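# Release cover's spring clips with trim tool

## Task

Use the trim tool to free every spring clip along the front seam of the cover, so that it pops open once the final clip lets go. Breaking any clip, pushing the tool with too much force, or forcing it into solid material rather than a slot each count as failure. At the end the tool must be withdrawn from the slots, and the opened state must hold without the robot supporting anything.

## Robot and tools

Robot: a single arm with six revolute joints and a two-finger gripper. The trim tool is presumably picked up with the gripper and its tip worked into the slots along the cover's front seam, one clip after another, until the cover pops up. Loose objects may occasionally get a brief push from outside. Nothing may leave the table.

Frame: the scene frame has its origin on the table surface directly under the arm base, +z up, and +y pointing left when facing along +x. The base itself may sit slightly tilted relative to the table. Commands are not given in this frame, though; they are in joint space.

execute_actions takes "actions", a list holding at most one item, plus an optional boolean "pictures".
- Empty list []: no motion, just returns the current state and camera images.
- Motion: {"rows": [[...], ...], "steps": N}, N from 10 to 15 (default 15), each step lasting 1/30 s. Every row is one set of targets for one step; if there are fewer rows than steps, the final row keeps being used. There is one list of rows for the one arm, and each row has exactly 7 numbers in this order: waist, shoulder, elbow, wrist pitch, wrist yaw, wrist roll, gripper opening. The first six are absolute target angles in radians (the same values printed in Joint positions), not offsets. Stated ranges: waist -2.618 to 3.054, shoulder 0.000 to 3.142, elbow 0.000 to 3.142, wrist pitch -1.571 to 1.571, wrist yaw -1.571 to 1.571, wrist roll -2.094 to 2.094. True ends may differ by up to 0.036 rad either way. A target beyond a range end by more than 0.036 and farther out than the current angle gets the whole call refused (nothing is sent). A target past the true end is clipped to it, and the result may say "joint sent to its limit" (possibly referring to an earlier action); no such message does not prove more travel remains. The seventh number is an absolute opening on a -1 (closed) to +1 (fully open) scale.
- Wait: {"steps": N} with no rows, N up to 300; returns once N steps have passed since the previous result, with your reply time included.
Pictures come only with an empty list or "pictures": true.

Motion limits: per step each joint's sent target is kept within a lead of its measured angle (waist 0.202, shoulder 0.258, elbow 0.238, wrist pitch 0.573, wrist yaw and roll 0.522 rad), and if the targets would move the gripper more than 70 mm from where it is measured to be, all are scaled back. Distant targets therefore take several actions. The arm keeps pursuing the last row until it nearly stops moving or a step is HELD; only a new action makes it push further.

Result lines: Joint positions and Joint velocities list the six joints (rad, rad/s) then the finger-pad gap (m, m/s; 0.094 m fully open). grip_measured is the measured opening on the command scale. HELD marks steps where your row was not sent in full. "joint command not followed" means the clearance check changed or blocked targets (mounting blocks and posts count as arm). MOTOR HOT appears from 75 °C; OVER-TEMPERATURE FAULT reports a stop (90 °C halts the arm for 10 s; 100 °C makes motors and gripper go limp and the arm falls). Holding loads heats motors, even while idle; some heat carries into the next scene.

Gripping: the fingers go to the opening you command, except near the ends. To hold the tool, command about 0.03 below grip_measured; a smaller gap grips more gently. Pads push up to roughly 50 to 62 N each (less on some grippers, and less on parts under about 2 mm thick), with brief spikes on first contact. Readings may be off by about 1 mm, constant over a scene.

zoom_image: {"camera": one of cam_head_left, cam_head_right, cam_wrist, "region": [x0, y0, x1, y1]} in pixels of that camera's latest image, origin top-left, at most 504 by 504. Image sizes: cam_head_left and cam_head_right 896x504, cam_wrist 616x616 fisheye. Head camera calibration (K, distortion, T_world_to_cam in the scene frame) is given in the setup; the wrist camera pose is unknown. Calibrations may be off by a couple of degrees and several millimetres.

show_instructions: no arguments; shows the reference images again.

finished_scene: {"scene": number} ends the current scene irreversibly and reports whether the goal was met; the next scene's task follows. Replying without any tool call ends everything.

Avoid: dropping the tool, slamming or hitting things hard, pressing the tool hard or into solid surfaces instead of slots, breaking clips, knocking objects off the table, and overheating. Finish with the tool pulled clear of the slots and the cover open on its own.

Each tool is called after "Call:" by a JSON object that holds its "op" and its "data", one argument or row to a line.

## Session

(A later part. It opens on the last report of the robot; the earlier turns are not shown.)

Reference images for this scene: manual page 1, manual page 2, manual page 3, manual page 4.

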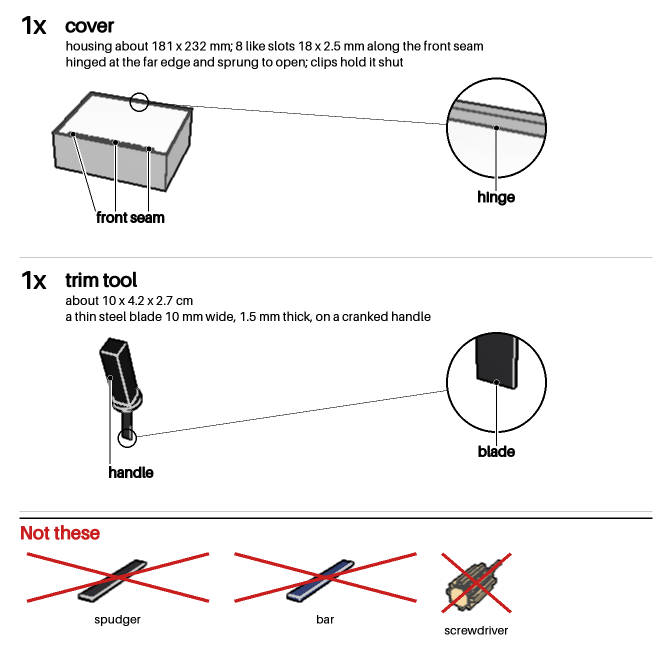

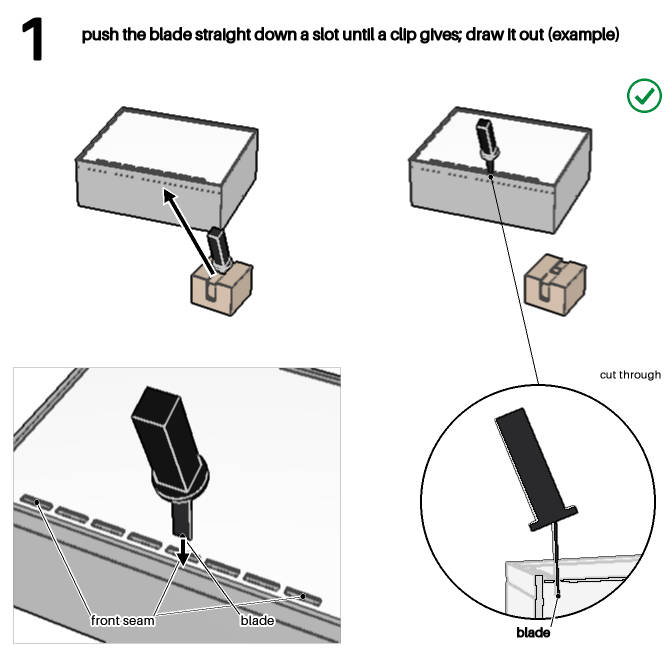

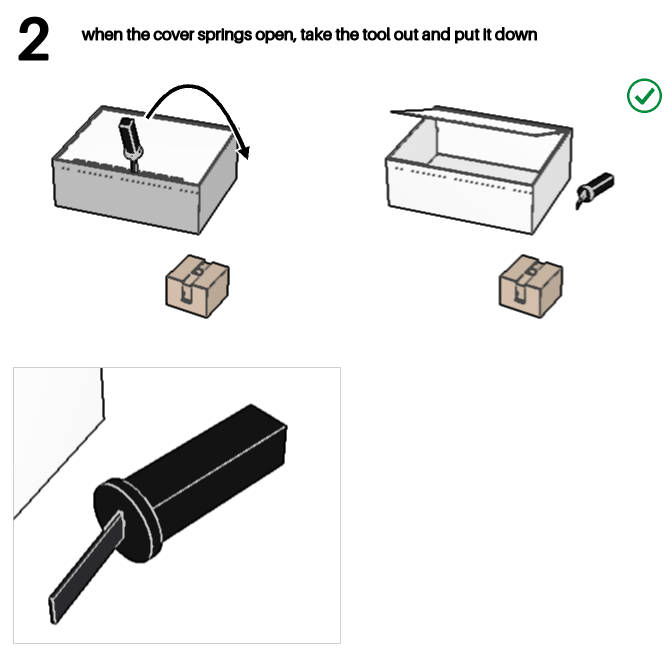

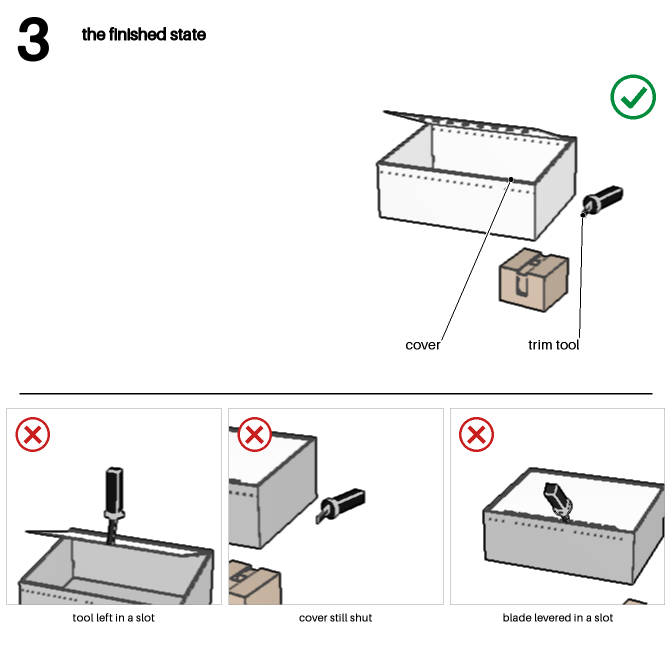

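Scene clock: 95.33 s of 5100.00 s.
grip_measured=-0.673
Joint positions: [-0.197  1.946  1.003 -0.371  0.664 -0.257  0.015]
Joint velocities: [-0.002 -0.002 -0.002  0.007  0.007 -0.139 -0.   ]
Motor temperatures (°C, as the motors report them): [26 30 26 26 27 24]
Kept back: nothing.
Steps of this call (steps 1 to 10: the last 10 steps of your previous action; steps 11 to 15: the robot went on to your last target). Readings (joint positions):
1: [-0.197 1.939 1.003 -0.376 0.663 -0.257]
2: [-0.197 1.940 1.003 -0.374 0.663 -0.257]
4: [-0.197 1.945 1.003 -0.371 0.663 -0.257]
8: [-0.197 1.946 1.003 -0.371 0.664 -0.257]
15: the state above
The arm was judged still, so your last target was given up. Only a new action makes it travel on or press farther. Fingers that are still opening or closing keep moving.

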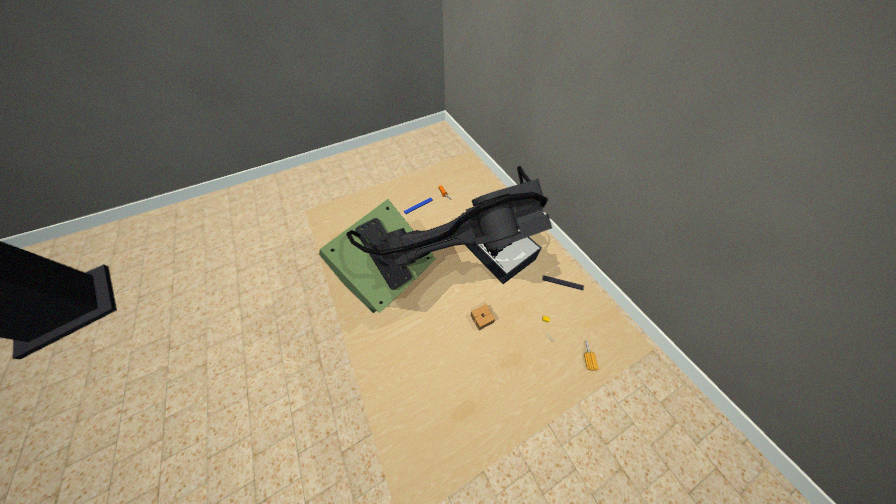

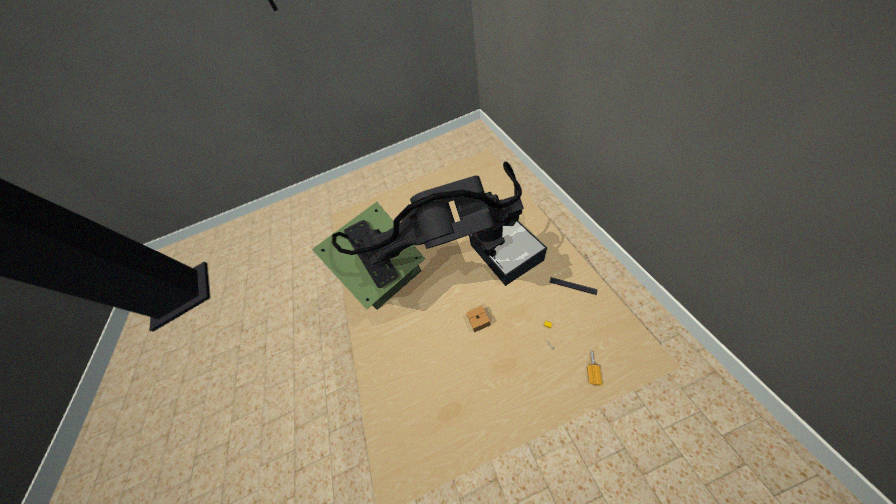

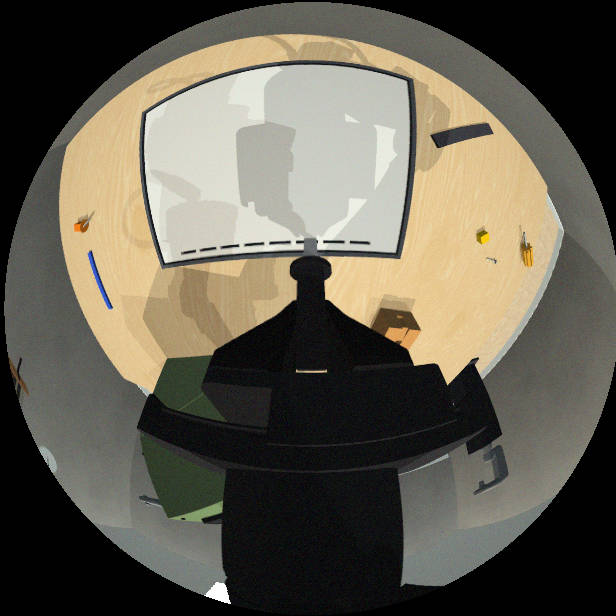

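Call:
{"op": "execute_actions", "data": {
  "actions": [
    {"rows":[[-0.197,1.946,1.003,-0.399,0.662,-0.258,-0.71],[-0.197,1.946,1.003,-0.399,0.662,-0.258,-0.71],[-0.197,1.946,1.003,-0.397,0.662,-0.258,-0.71],[-0.197,1.946,1.003,-0.395,0.662,-0.258,-0.71]],"steps":10}
  ]
}}

Call:
{"op": "execute_actions", "data": {
  "actions": [
    {"steps":15}
  ],
  "pictures": true
}}

Call:
{"op": "zoom_image", "data": {
  "camera": "cam_wrist",
  "region": [260, 205, 360, 265]
}}

Scene clock: 96.23 s of 5100.00 s.
grip_measured=-0.673
Joint positions: [-0.197  1.946  1.003 -0.371  0.664 -0.257  0.015]
Joint velocities: [ 0.007  0.007 -0.012 -0.022  0.007  0.051 -0.   ]
Motor temperatures (°C, as the motors report them): [26 30 26 26 27 24]
Kept back: the last 10 steps of this action.
Steps of this call (steps 1 to 27: nothing new was sent). Readings (joint positions):
1: [-0.197 1.946 1.003 -0.371 0.664 -0.257]
2: [-0.197 1.946 1.003 -0.371 0.664 -0.257]
4: [-0.197 1.946 1.003 -0.371 0.664 -0.257]
8: [-0.197 1.946 1.003 -0.371 0.664 -0.257]
27: the state above

Scene clock: 96.73 s of 5100.00 s.
grip_measured=-0.673
Joint positions: [-0.197  1.946  1.003 -0.372  0.664 -0.257  0.015]
Joint velocities: [ 0.017 -0.002  0.012 -0.007  0.037  0.037 -0.   ]
Motor temperatures (°C, as the motors report them): [26 30 26 26 27 24]
Kept back: nothing.
Steps of this call (steps 1 to 10: the last 10 steps of your previous action; steps 11 to 15: the robot went on to your last target). Readings (joint positions):
1: [-0.197 1.946 1.003 -0.372 0.664 -0.257]
2: [-0.197 1.946 1.003 -0.372 0.664 -0.257]
4: [-0.197 1.946 1.003 -0.372 0.664 -0.257]
8: [-0.197 1.946 1.003 -0.372 0.664 -0.257]
15: the state above
The arm was judged still, so your last target was given up. Only a new action makes it travel on or press farther. Fingers that are still opening or closing keep moving.

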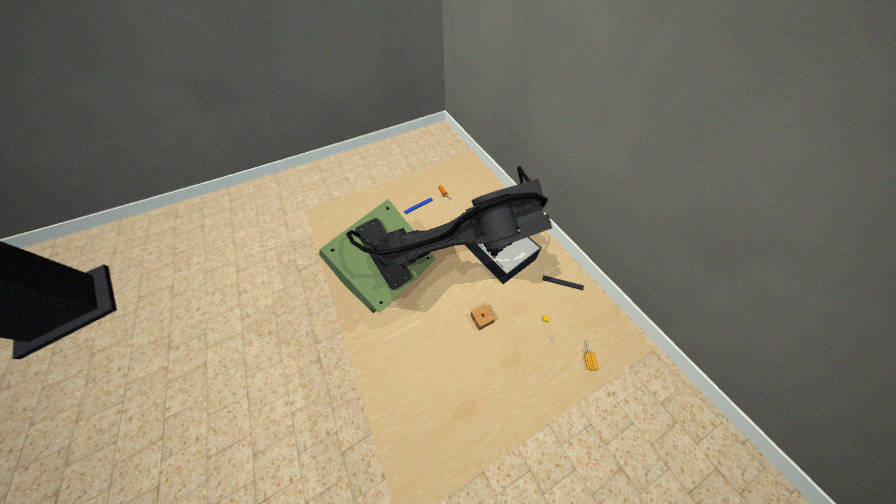

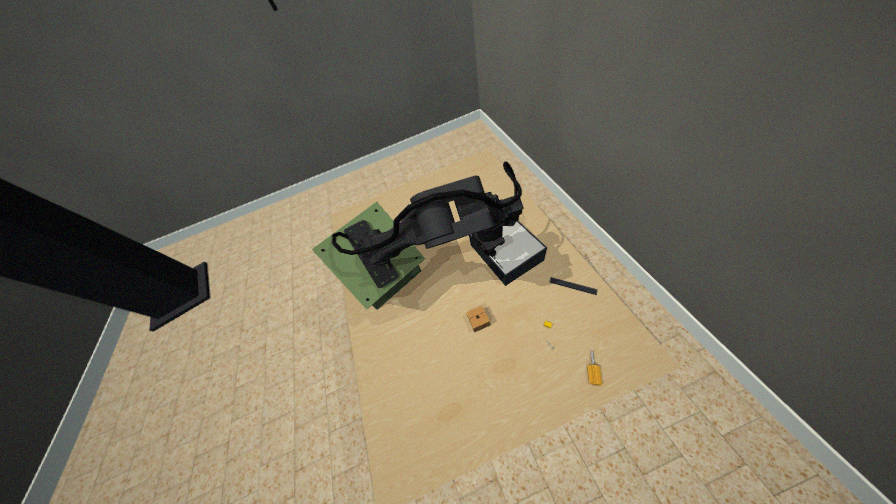

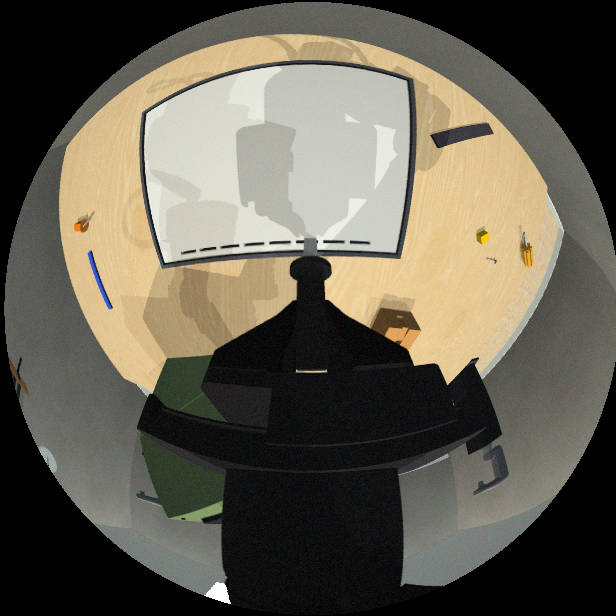

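Region (260, 205, 360, 265) of cam_wrist's 616x616 image, scaled by 5.040, with more detail than that image has; it fills the top 302 rows of this view, and the rest is white.

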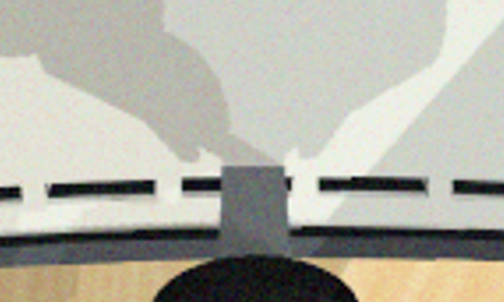

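Call:
{"op": "execute_actions", "data": {
  "actions": [
    {"rows":[[-0.197,1.94,1.003,-0.406,0.662,-0.258,-0.71],[-0.197,1.94,1.003,-0.406,0.662,-0.258,-0.71],[-0.197,1.94,1.003,-0.404,0.662,-0.258,-0.71],[-0.197,1.94,1.003,-0.398,0.662,-0.258,-0.71],[-0.197,1.944,1.003,-0.395,0.662,-0.258,-0.71]],"steps":10}
  ]
}}

Call:
{"op": "execute_actions", "data": {
  "actions": [
    {"steps":15}
  ],
  "pictures": true
}}

Call:
{"op": "zoom_image", "data": {
  "camera": "cam_wrist",
  "region": [260, 205, 360, 265]
}}

Scene clock: 97.43 s of 5100.00 s.
grip_measured=-0.673
Joint positions: [-0.197  1.946  1.003 -0.372  0.664 -0.257  0.015]
Joint velocities: [ 0.017 -0.002 -0.002  0.022 -0.037  0.066  0.   ]
Motor temperatures (°C, as the motors report them): [26 30 26 26 27 24]
Kept back: the last 10 steps of this action.
Steps of this call (steps 1 to 21: nothing new was sent). Readings (joint positions):
1: [-0.197 1.946 1.003 -0.372 0.664 -0.257]
2: [-0.197 1.946 1.003 -0.372 0.664 -0.257]
4: [-0.197 1.946 1.003 -0.372 0.664 -0.257]
8: [-0.197 1.946 1.003 -0.372 0.664 -0.257]
21: the state above

Scene clock: 97.93 s of 5100.00 s.
grip_measured=-0.673
Joint positions: [-0.197  1.946  1.003 -0.372  0.664 -0.257  0.015]
Joint velocities: [-0.007 -0.002  0.007  0.037 -0.051 -0.007 -0.001]
Motor temperatures (°C, as the motors report them): [26 30 26 26 27 24]
Kept back: nothing.
Steps of this call (steps 1 to 10: the last 10 steps of your previous action; steps 11 to 15: the robot went on to your last target). Readings (joint positions):
1: [-0.197 1.946 1.003 -0.372 0.664 -0.257]
2: [-0.197 1.946 1.003 -0.372 0.664 -0.257]
4: [-0.197 1.946 1.003 -0.372 0.664 -0.257]
8: [-0.197 1.946 1.003 -0.372 0.664 -0.257]
15: the state above
The arm was judged still, so your last target was given up. Only a new action makes it travel on or press farther. Fingers that are still opening or closing keep moving.

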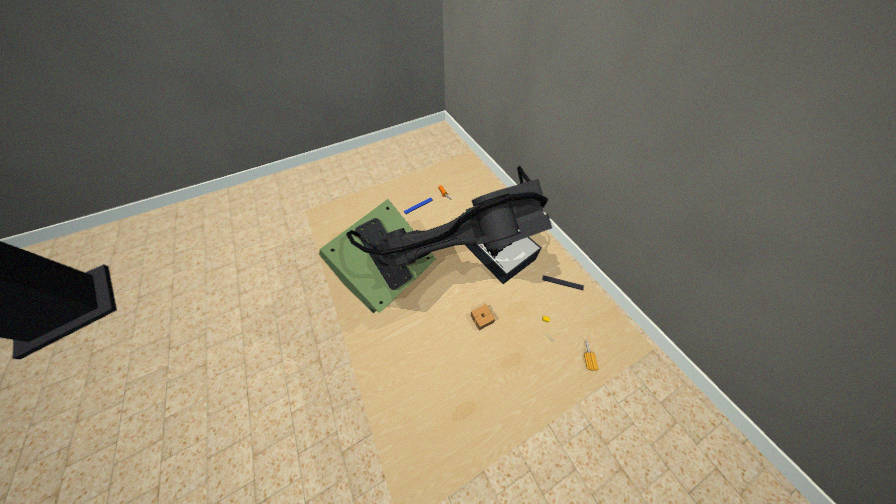

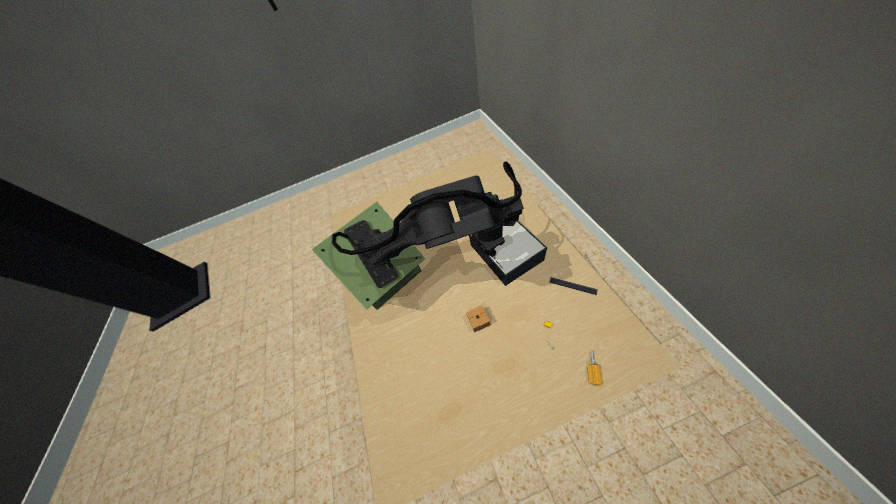

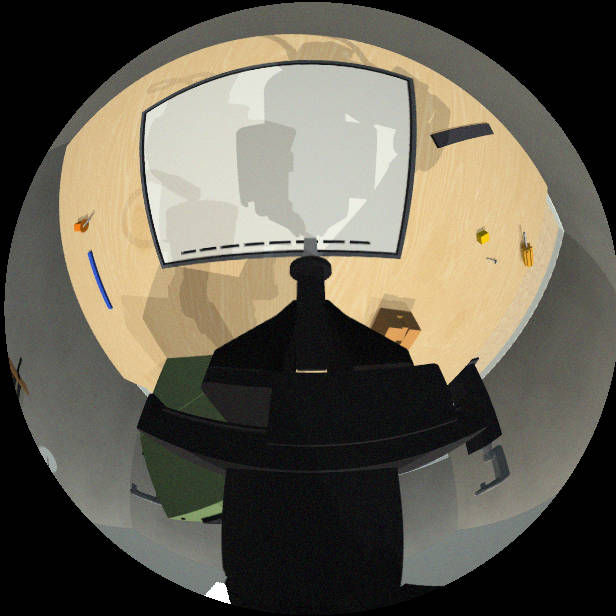

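Region (260, 205, 360, 265) of cam_wrist's 616x616 image, scaled by 5.040, with more detail than that image has; it fills the top 302 rows of this view, and the rest is white.

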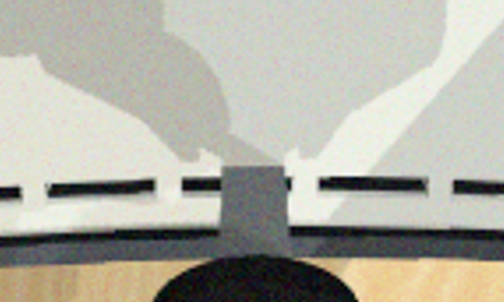

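Call:
{"op": "execute_actions", "data": {
  "actions": [
    {"rows":[[-0.197,1.916,1.003,-0.39,0.662,-0.258,-0.71],[-0.197,1.916,1.003,-0.396,0.662,-0.258,-0.71],[-0.197,1.917,1.003,-0.398,0.662,-0.258,-0.71],[-0.197,1.919,1.003,-0.398,0.662,-0.258,-0.71],[-0.197,1.92,1.003,-0.397,0.662,-0.258,-0.71],[-0.197,1.92,1.003,-0.396,0.662,-0.258,-0.71]],"steps":12}
  ]
}}

Call:
{"op": "execute_actions", "data": {
  "actions": [
    {"steps":15}
  ],
  "pictures": true
}}

Call:
{"op": "zoom_image", "data": {
  "camera": "cam_wrist",
  "region": [260, 205, 360, 265]
}}

Scene clock: 98.87 s of 5100.00 s.
grip_measured=-0.673
Joint positions: [-0.197  1.942  1.003 -0.375  0.664 -0.257  0.015]
Joint velocities: [-0.007 -0.081  0.012  0.007 -0.007 -0.037  0.   ]
Motor temperatures (°C, as the motors report them): [26 30 26 26 27 24]
Steps of this call (steps 1 to 26: nothing new was sent; steps 27 to 28: the first 2 steps of this action). Readings (joint positions):
27: [-0.197 1.944 1.003 -0.372 0.664 -0.257]
28: the state above

Scene clock: 99.37 s of 5100.00 s.
grip_measured=-0.673
Joint positions: [-0.197  1.937  1.003 -0.378  0.664 -0.257  0.015]
Joint velocities: [ 0.002 -0.002  0.007  0.022 -0.051  0.022  0.001]
Motor temperatures (°C, as the motors report them): [26 30 26 26 27 24]
Kept back: nothing.
Steps of this call (steps 1 to 10: the last 10 steps of your previous action; steps 11 to 15: the robot went on to your last target). Readings (joint positions):
1: [-0.197 1.939 1.003 -0.376 0.664 -0.257]
2: [-0.197 1.938 1.003 -0.376 0.664 -0.257]
4: [-0.197 1.937 1.003 -0.376 0.664 -0.257]
8: [-0.197 1.937 1.003 -0.377 0.664 -0.257]
15: the state above
The arm was judged still, so your last target was given up. Only a new action makes it travel on or press farther. Fingers that are still opening or closing keep moving.

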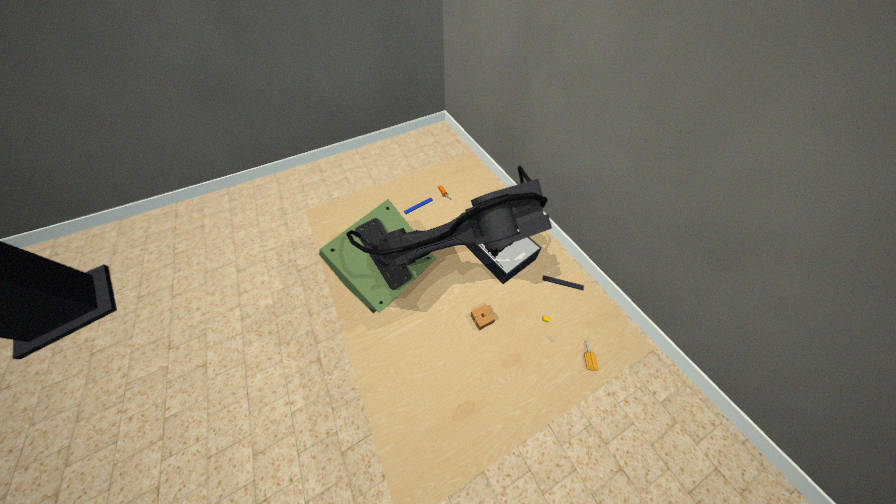

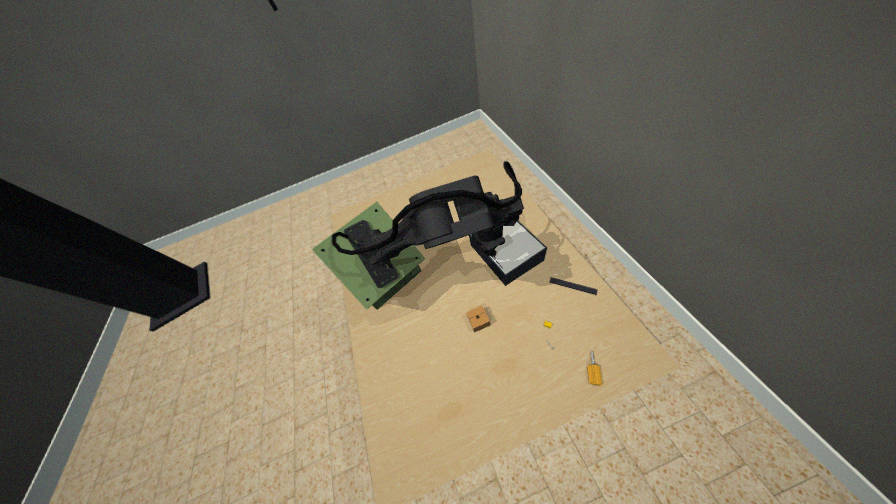

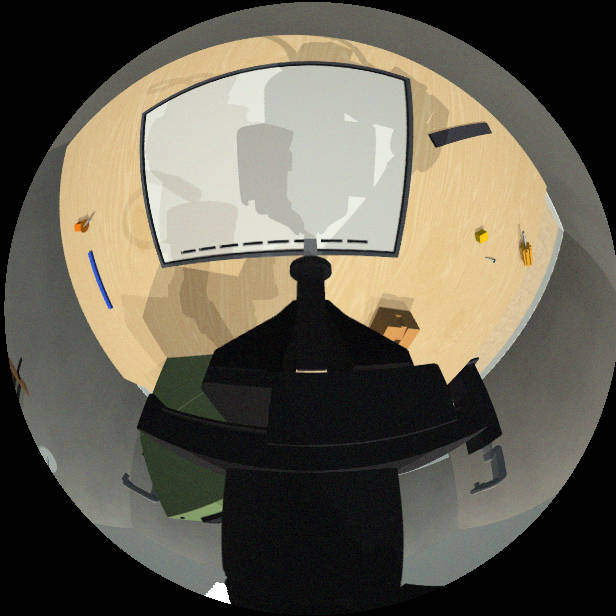

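Region (260, 205, 360, 265) of cam_wrist's 616x616 image, scaled by 5.040, with more detail than that image has; it fills the top 302 rows of this view, and the rest is white.

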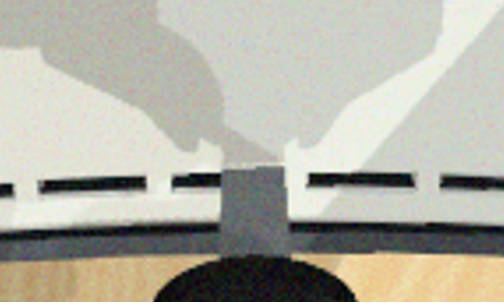

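Call:
{"op": "execute_actions", "data": {
  "actions": [
    {"rows":[[-0.197,1.95,1.003,-0.378,0.662,-0.258,-0.71],[-0.197,1.964,1.003,-0.378,0.662,-0.258,-0.71],[-0.197,1.967,1.003,-0.378,0.662,-0.258,-0.71],[-0.197,1.968,1.003,-0.378,0.662,-0.258,-0.71]],"steps":12}
  ]
}}

Call:
{"op": "execute_actions", "data": {
  "actions": [
    {"steps":15}
  ],
  "pictures": true
}}

Call:
{"op": "zoom_image", "data": {
  "camera": "cam_wrist",
  "region": [260, 205, 360, 265]
}}

Scene clock: 100.17 s of 5100.00 s.
grip_measured=-0.673
Joint positions: [-0.197  1.938  1.003 -0.378  0.664 -0.257  0.015]
Joint velocities: [ 0.002  0.037  0.002 -0.037 -0.022 -0.022  0.   ]
Motor temperatures (°C, as the motors report them): [26 30 26 26 27 24]
Steps of this call (steps 1 to 22: nothing new was sent; steps 23 to 24: the first 2 steps of this action). Readings (joint positions):
23: [-0.197 1.937 1.003 -0.378 0.664 -0.257]
24: the state above

Scene clock: 100.67 s of 5100.00 s.
grip_measured=-0.673
Joint positions: [-0.197  1.953  1.003 -0.377  0.664 -0.257  0.015]
Joint velocities: [-0.002 -0.002  0.002 -0.007 -0.081  0.051 -0.   ]
Motor temperatures (°C, as the motors report them): [26 30 26 26 27 24]
Kept back: nothing.
Steps of this call (steps 1 to 10: the last 10 steps of your previous action; steps 11 to 15: the robot went on to your last target). Readings (joint positions):
1: [-0.197 1.940 1.003 -0.378 0.664 -0.257]
2: [-0.197 1.943 1.003 -0.378 0.664 -0.257]
4: [-0.197 1.950 1.003 -0.378 0.664 -0.257]
8: [-0.197 1.953 1.003 -0.377 0.664 -0.257]
15: the state above

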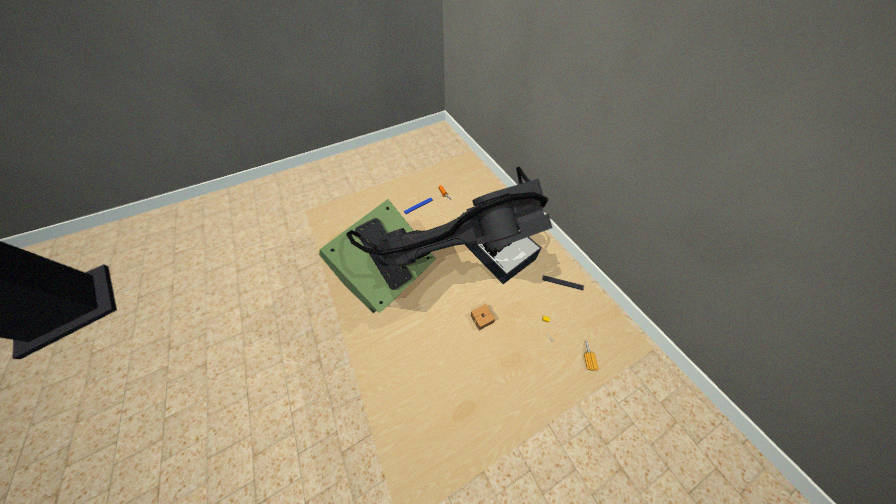

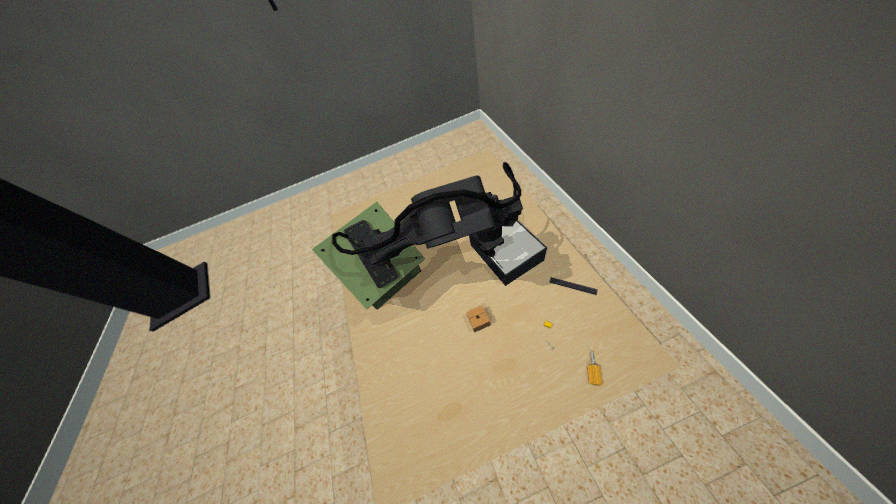

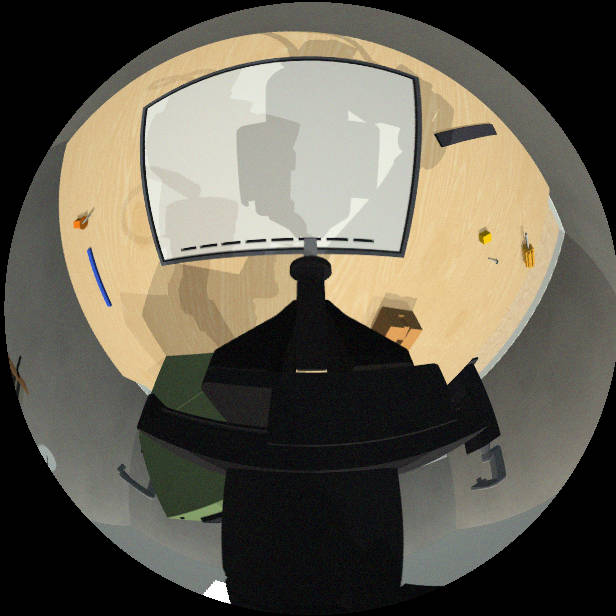

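Region (260, 205, 360, 265) of cam_wrist's 616x616 image, scaled by 5.040, with more detail than that image has; it fills the top 302 rows of this view, and the rest is white.

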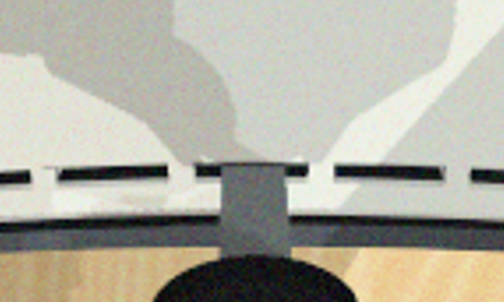

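Call:
{"op": "execute_actions", "data": {
  "actions": [
    {"rows":[[-0.197,1.966,1.003,-0.361,0.662,-0.258,-0.71],[-0.197,1.976,1.003,-0.352,0.662,-0.258,-0.71],[-0.197,1.98,1.003,-0.35,0.662,-0.258,-0.71],[-0.197,1.98,1.003,-0.35,0.662,-0.258,-0.71],[-0.197,1.978,1.003,-0.349,0.662,-0.258,-0.71],[-0.197,1.977,1.003,-0.348,0.662,-0.258,-0.71],[-0.197,1.977,1.003,-0.347,0.662,-0.258,-0.71]],"steps":12}
  ]
}}

Call:
{"op": "execute_actions", "data": {
  "actions": [
    {"steps":15}
  ],
  "pictures": true
}}

Call:
{"op": "zoom_image", "data": {
  "camera": "cam_wrist",
  "region": [260, 205, 360, 265]
}}

Scene clock: 101.60 s of 5100.00 s.
grip_measured=-0.673
Joint positions: [-0.197  1.953  1.003 -0.375  0.664 -0.257  0.015]
Joint velocities: [-0.002 -0.007 -0.002  0.051  0.037 -0.051 -0.001]
Motor temperatures (°C, as the motors report them): [26 30 26 26 27 24]
Steps of this call (steps 1 to 15: the robot went on to your last target; steps 16 to 26: nothing new was sent; steps 27 to 28: the first 2 steps of this action). Readings (joint positions):
27: [-0.197 1.953 1.003 -0.376 0.664 -0.257]
28: the state above

Scene clock: 102.10 s of 5100.00 s.
grip_measured=-0.673
Joint positions: [-0.197  1.962  1.003 -0.364  0.664 -0.257  0.015]
Joint velocities: [-0.012  0.012  0.017  0.037 -0.066 -0.022  0.   ]
Motor temperatures (°C, as the motors report them): [26 30 26 26 27 24]
Kept back: nothing.
Steps of this call (steps 1 to 10: the last 10 steps of your previous action; steps 11 to 15: the robot went on to your last target). Readings (joint positions):
1: [-0.197 1.954 1.003 -0.374 0.664 -0.257]
2: [-0.197 1.956 1.003 -0.371 0.664 -0.257]
4: [-0.197 1.960 1.003 -0.368 0.664 -0.257]
8: [-0.197 1.962 1.003 -0.366 0.664 -0.257]
15: the state above

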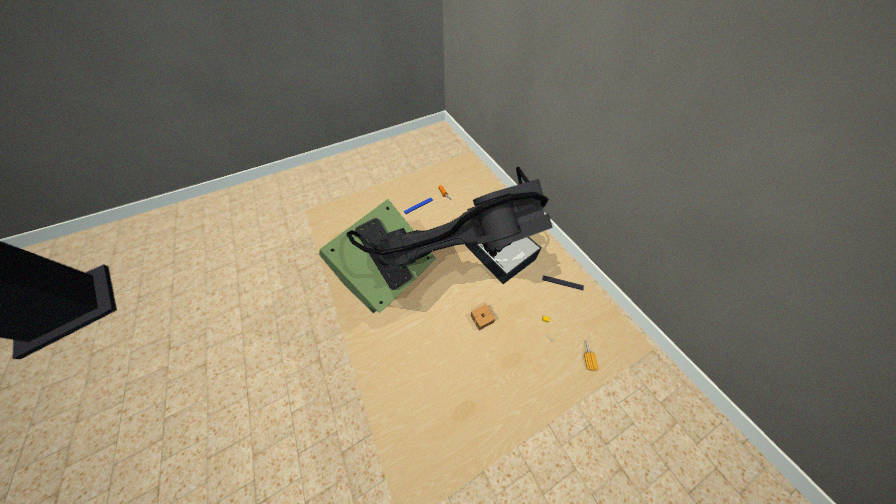

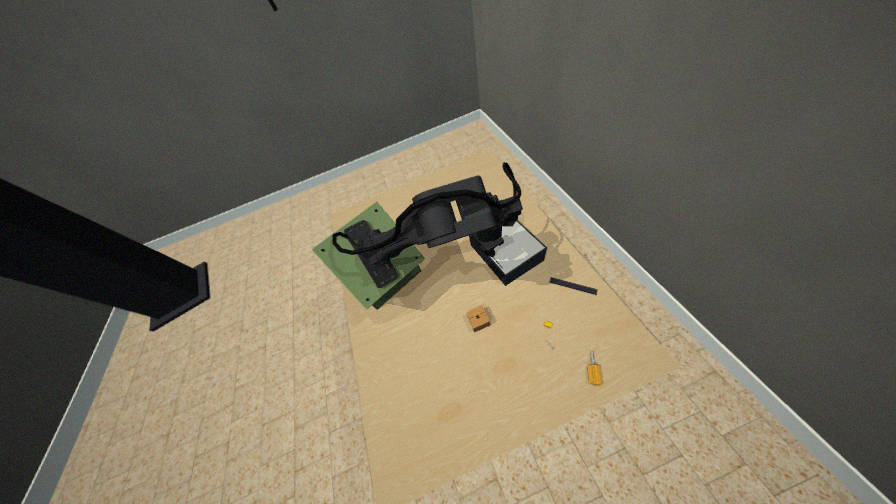

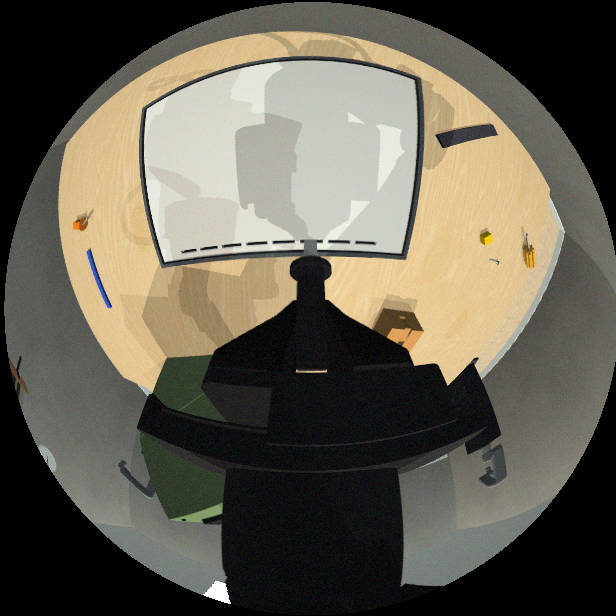

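Region (260, 205, 360, 265) of cam_wrist's 616x616 image, scaled by 5.040, with more detail than that image has; it fills the top 302 rows of this view, and the rest is white.

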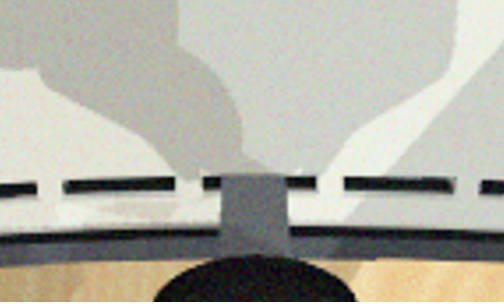

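Call:
{"op": "execute_actions", "data": {
  "actions": [
    {"rows":[[-0.203,1.98,1.003,-0.346,0.662,-0.258,-0.71],[-0.208,1.99,1.003,-0.338,0.662,-0.258,-0.71],[-0.209,1.991,1.003,-0.337,0.662,-0.258,-0.71],[-0.209,1.991,1.003,-0.336,0.662,-0.258,-0.71],[-0.209,1.991,1.003,-0.335,0.662,-0.258,-0.71],[-0.21,1.992,1.003,-0.334,0.662,-0.258,-0.71],[-0.21,1.993,1.003,-0.333,0.662,-0.258,-0.71],[-0.21,1.994,1.003,-0.332,0.662,-0.258,-0.71],[-0.21,1.995,1.003,-0.331,0.662,-0.258,-0.71],[-0.21,1.996,1.003,-0.33,0.662,-0.258,-0.71],[-0.21,1.997,1.003,-0.329,0.662,-0.258,-0.71]],"steps":15}
  ]
}}

Call:
{"op": "execute_actions", "data": {
  "actions": [
    {"steps":15}
  ]
}}

Scene clock: 103.03 s of 5100.00 s.
grip_measured=-0.673
Joint positions: [-0.203  1.971  1.003 -0.353  0.664 -0.257  0.015]
Joint velocities: [-0.042  0.085 -0.002  0.154  0.007  0.037  0.   ]
Motor temperatures (°C, as the motors report them): [26 30 26 26 27 24]
Steps of this call (steps 1 to 15: the robot went on to your last target; steps 16 to 23: nothing new was sent; steps 24 to 28: the first 5 steps of this action). Readings (joint positions):
24: [-0.197 1.962 1.003 -0.364 0.664 -0.257]
25: [-0.197 1.963 1.003 -0.362 0.664 -0.257]
27: [-0.201 1.968 1.003 -0.357 0.664 -0.257]
28: the state above

Scene clock: 103.53 s of 5100.00 s.
grip_measured=-0.673
Joint positions: [-0.206  1.98   1.003 -0.34   0.664 -0.257  0.015]
Joint velocities: [-0.012  0.017  0.002 -0.051 -0.022  0.007 -0.   ]
Motor temperatures (°C, as the motors report them): [26 30 26 26 27 24]
Kept back: nothing.
Steps of this call (steps 1 to 10: the last 10 steps of your previous action; steps 11 to 15: the robot went on to your last target). Readings (joint positions):
1: [-0.204 1.973 1.003 -0.350 0.664 -0.257]
2: [-0.205 1.974 1.003 -0.347 0.664 -0.257]
4: [-0.206 1.976 1.003 -0.345 0.664 -0.257]
8: [-0.206 1.979 1.003 -0.341 0.664 -0.257]
15: the state above

Call:
{"op": "execute_actions", "data": {
  "actions": [
    {"rows":[[-0.2,1.958,1.003,-0.358,0.662,-0.258,-0.71],[-0.197,1.948,1.003,-0.368,0.662,-0.258,-0.71],[-0.195,1.944,1.003,-0.373,0.662,-0.258,-0.71],[-0.193,1.94,1.003,-0.378,0.662,-0.258,-0.71],[-0.191,1.936,1.003,-0.383,0.662,-0.258,-0.71],[-0.189,1.932,1.003,-0.388,0.662,-0.258,-0.71],[-0.187,1.928,1.003,-0.393,0.662,-0.258,-0.71],[-0.185,1.924,1.003,-0.398,0.662,-0.258,-0.71],[-0.183,1.92,1.003,-0.403,0.662,-0.258,-0.71],[-0.181,1.917,1.003,-0.407,0.662,-0.258,-0.71],[-0.18,1.915,1.003,-0.41,0.662,-0.258,-0.71]],"steps":15}
  ]
}}

Call:
{"op": "execute_actions", "data": {
  "actions": [
    {"steps":12}
  ],
  "pictures": true
}}

Scene clock: 104.33 s of 5100.00 s.
grip_measured=-0.673
Joint positions: [-0.206  1.966  1.003 -0.351  0.664 -0.257  0.015]
Joint velocities: [-0.012 -0.159  0.002 -0.139 -0.037 -0.095 -0.001]
Motor temperatures (°C, as the motors report them): [26 30 26 26 27 24]
Steps of this call (steps 1 to 15: the robot went on to your last target; steps 16 to 19: nothing new was sent; steps 20 to 24: the first 5 steps of this action). Readings (joint positions):
20: [-0.206 1.980 1.003 -0.340 0.664 -0.257]
21: [-0.206 1.978 1.003 -0.341 0.664 -0.257]
23: [-0.206 1.971 1.003 -0.347 0.664 -0.257]
24: the state above

Scene clock: 104.73 s of 5100.00 s.
grip_measured=-0.673
Joint positions: [-0.199  1.933  1.003 -0.388  0.661 -0.257  0.015]
Joint velocities: [-0.002 -0.012  0.007 -0.022  0.022  0.081 -0.001]
Motor temperatures (°C, as the motors report them): [26 30 26 26 27 24]
Kept back: nothing.
Steps of this call (steps 1 to 10: the last 10 steps of your previous action; steps 11 to 12: the robot went on to your last target). Readings (joint positions):
1: [-0.206 1.960 1.003 -0.355 0.664 -0.257]
2: [-0.206 1.955 1.003 -0.360 0.664 -0.257]
4: [-0.205 1.947 1.003 -0.370 0.661 -0.257]
8: [-0.200 1.935 1.003 -0.384 0.661 -0.257]
12: the state above

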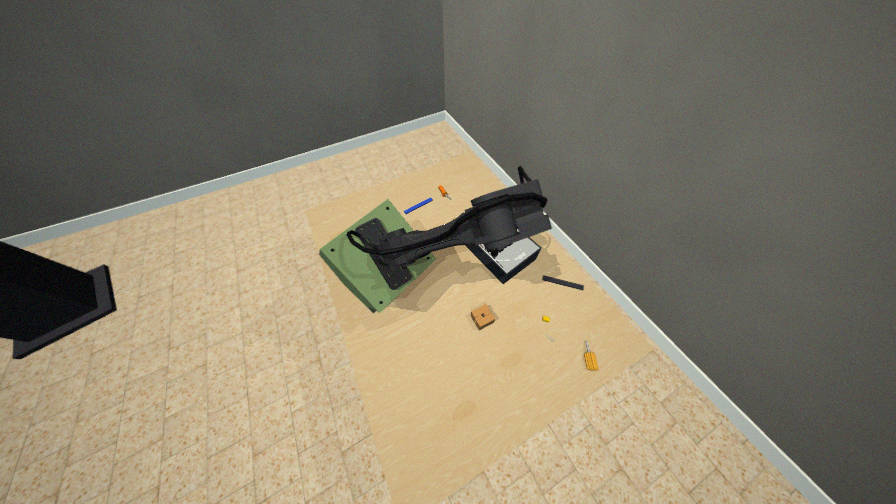

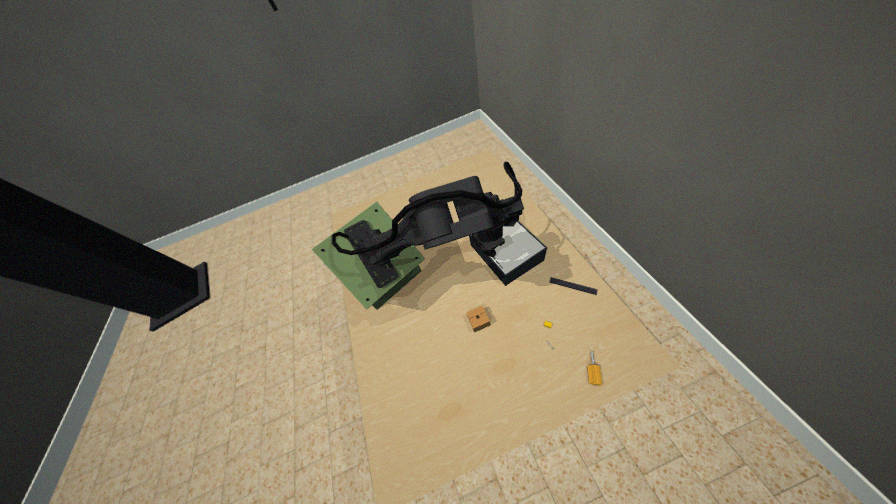

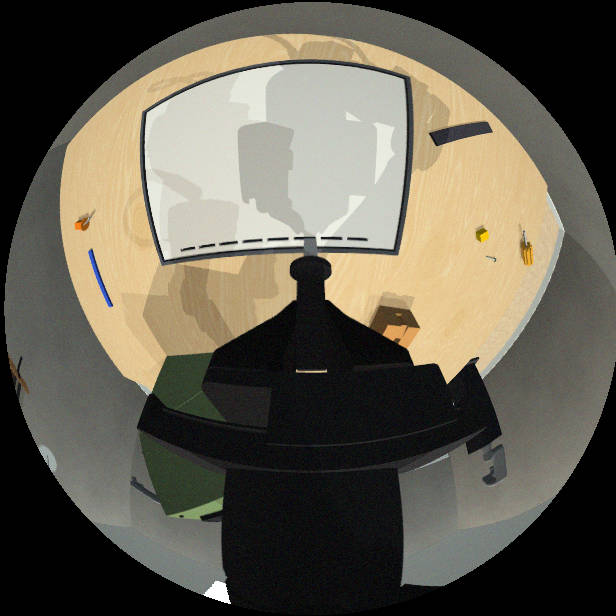

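Call:
{"op": "execute_actions", "data": {
  "actions": [
    {"rows":[[-0.182,1.936,0.98,-0.375,0.672,-0.24,-0.71],[-0.175,1.943,0.977,-0.371,0.674,-0.233,-0.71],[-0.168,1.95,0.975,-0.368,0.676,-0.226,-0.71],[-0.161,1.957,0.973,-0.365,0.678,-0.219,-0.71],[-0.154,1.964,0.972,-0.362,0.68,-0.212,-0.71],[-0.147,1.971,0.971,-0.359,0.682,-0.205,-0.71],[-0.14,1.978,0.97,-0.356,0.684,-0.198,-0.71],[-0.133,1.985,0.97,-0.353,0.686,-0.191,-0.71],[-0.128,1.991,0.97,-0.35,0.687,-0.185,-0.71],[-0.125,1.995,0.97,-0.348,0.687,-0.181,-0.71]],"steps":15}
  ]
}}

Call:
{"op": "execute_actions", "data": {
  "actions": [
    {"steps":18}
  ],
  "pictures": true
}}

Call:
{"op": "zoom_image", "data": {
  "camera": "cam_wrist",
  "region": [260, 205, 360, 265]
}}

Scene clock: 106.27 s of 5100.00 s.
grip_measured=-0.673
Joint positions: [-0.191  1.934  1.003 -0.387  0.667 -0.24   0.015]
Joint velocities: [ 0.154  0.051  0.002  0.154  0.066  0.081 -0.   ]
Motor temperatures (°C, as the motors report them): [26 30 26 26 27 24]
Steps of this call (steps 1 to 30: the robot went on to your last target; steps 31 to 41: nothing new was sent; steps 42 to 46: the first 5 steps of this action). Readings (joint positions):
42: [-0.199 1.933 1.003 -0.392 0.661 -0.256]
43: [-0.199 1.933 1.003 -0.392 0.661 -0.253]
45: [-0.196 1.933 1.003 -0.389 0.664 -0.245]
46: the state above

Scene clock: 106.87 s of 5100.00 s.
grip_measured=-0.673
Joint positions: [-0.139  1.983  0.99  -0.365  0.676 -0.191  0.015]
Joint velocities: [-0.002 -0.007 -0.012  0.037  0.037  0.007 -0.   ]
Motor temperatures (°C, as the motors report them): [26 30 26 26 27 24]
Kept back: nothing.
Steps of this call (steps 1 to 10: the last 10 steps of your previous action; steps 11 to 18: the robot went on to your last target). Readings (joint positions):
1: [-0.184 1.938 1.003 -0.384 0.669 -0.235]
2: [-0.177 1.944 1.003 -0.380 0.671 -0.230]
4: [-0.160 1.959 1.003 -0.374 0.673 -0.218]
8: [-0.140 1.982 0.996 -0.367 0.674 -0.202]
18: the state above

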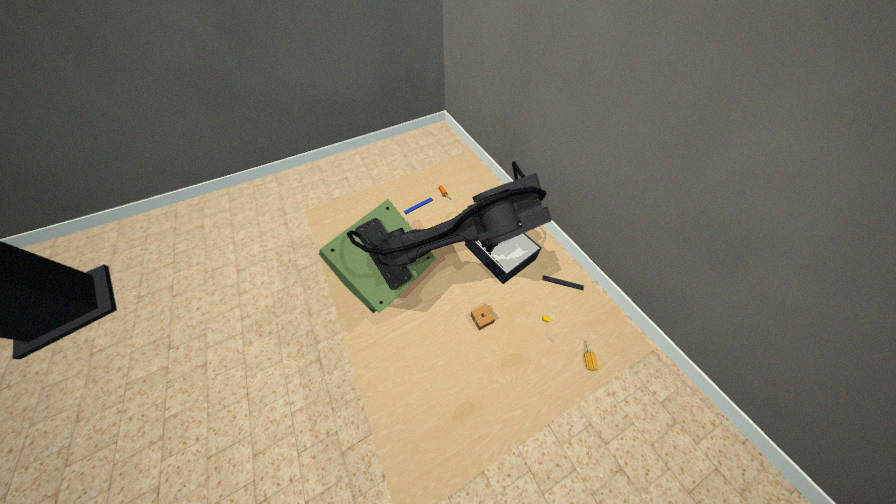

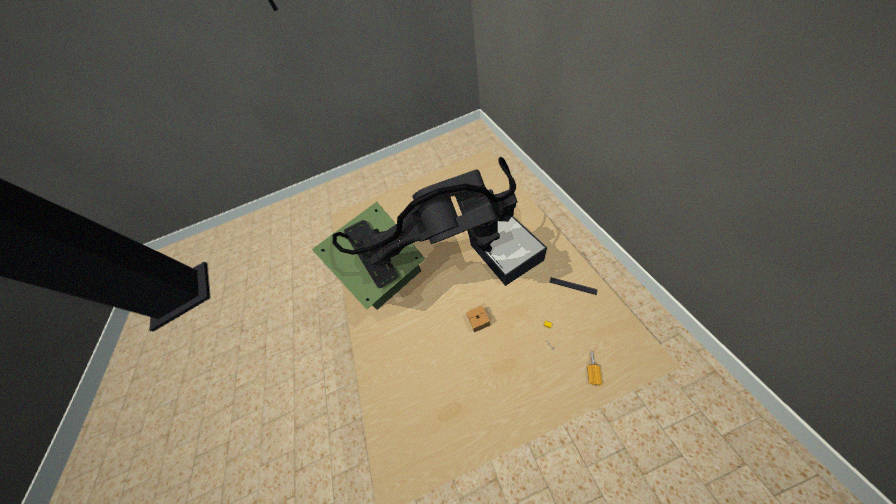

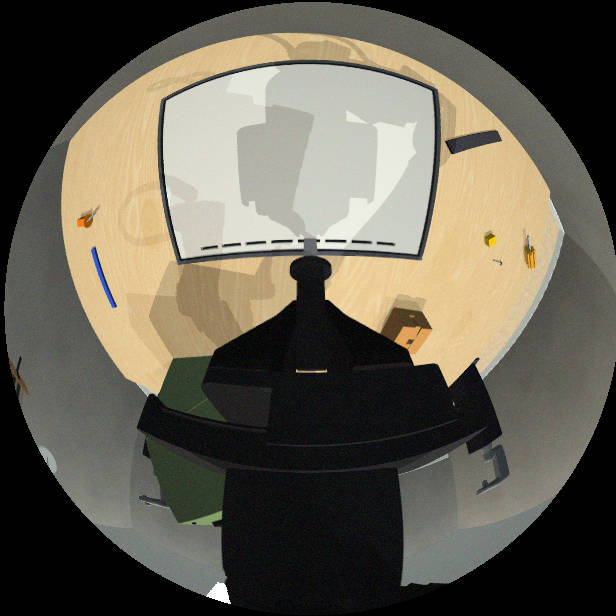

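Region (260, 205, 360, 265) of cam_wrist's 616x616 image, scaled by 5.040, with more detail than that image has; it fills the top 302 rows of this view, and the rest is white.

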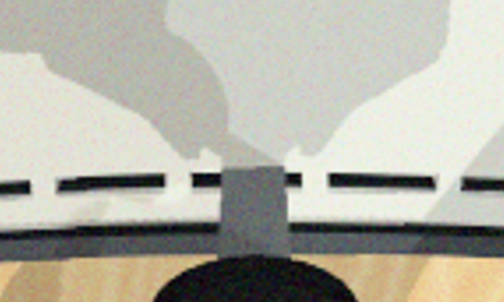

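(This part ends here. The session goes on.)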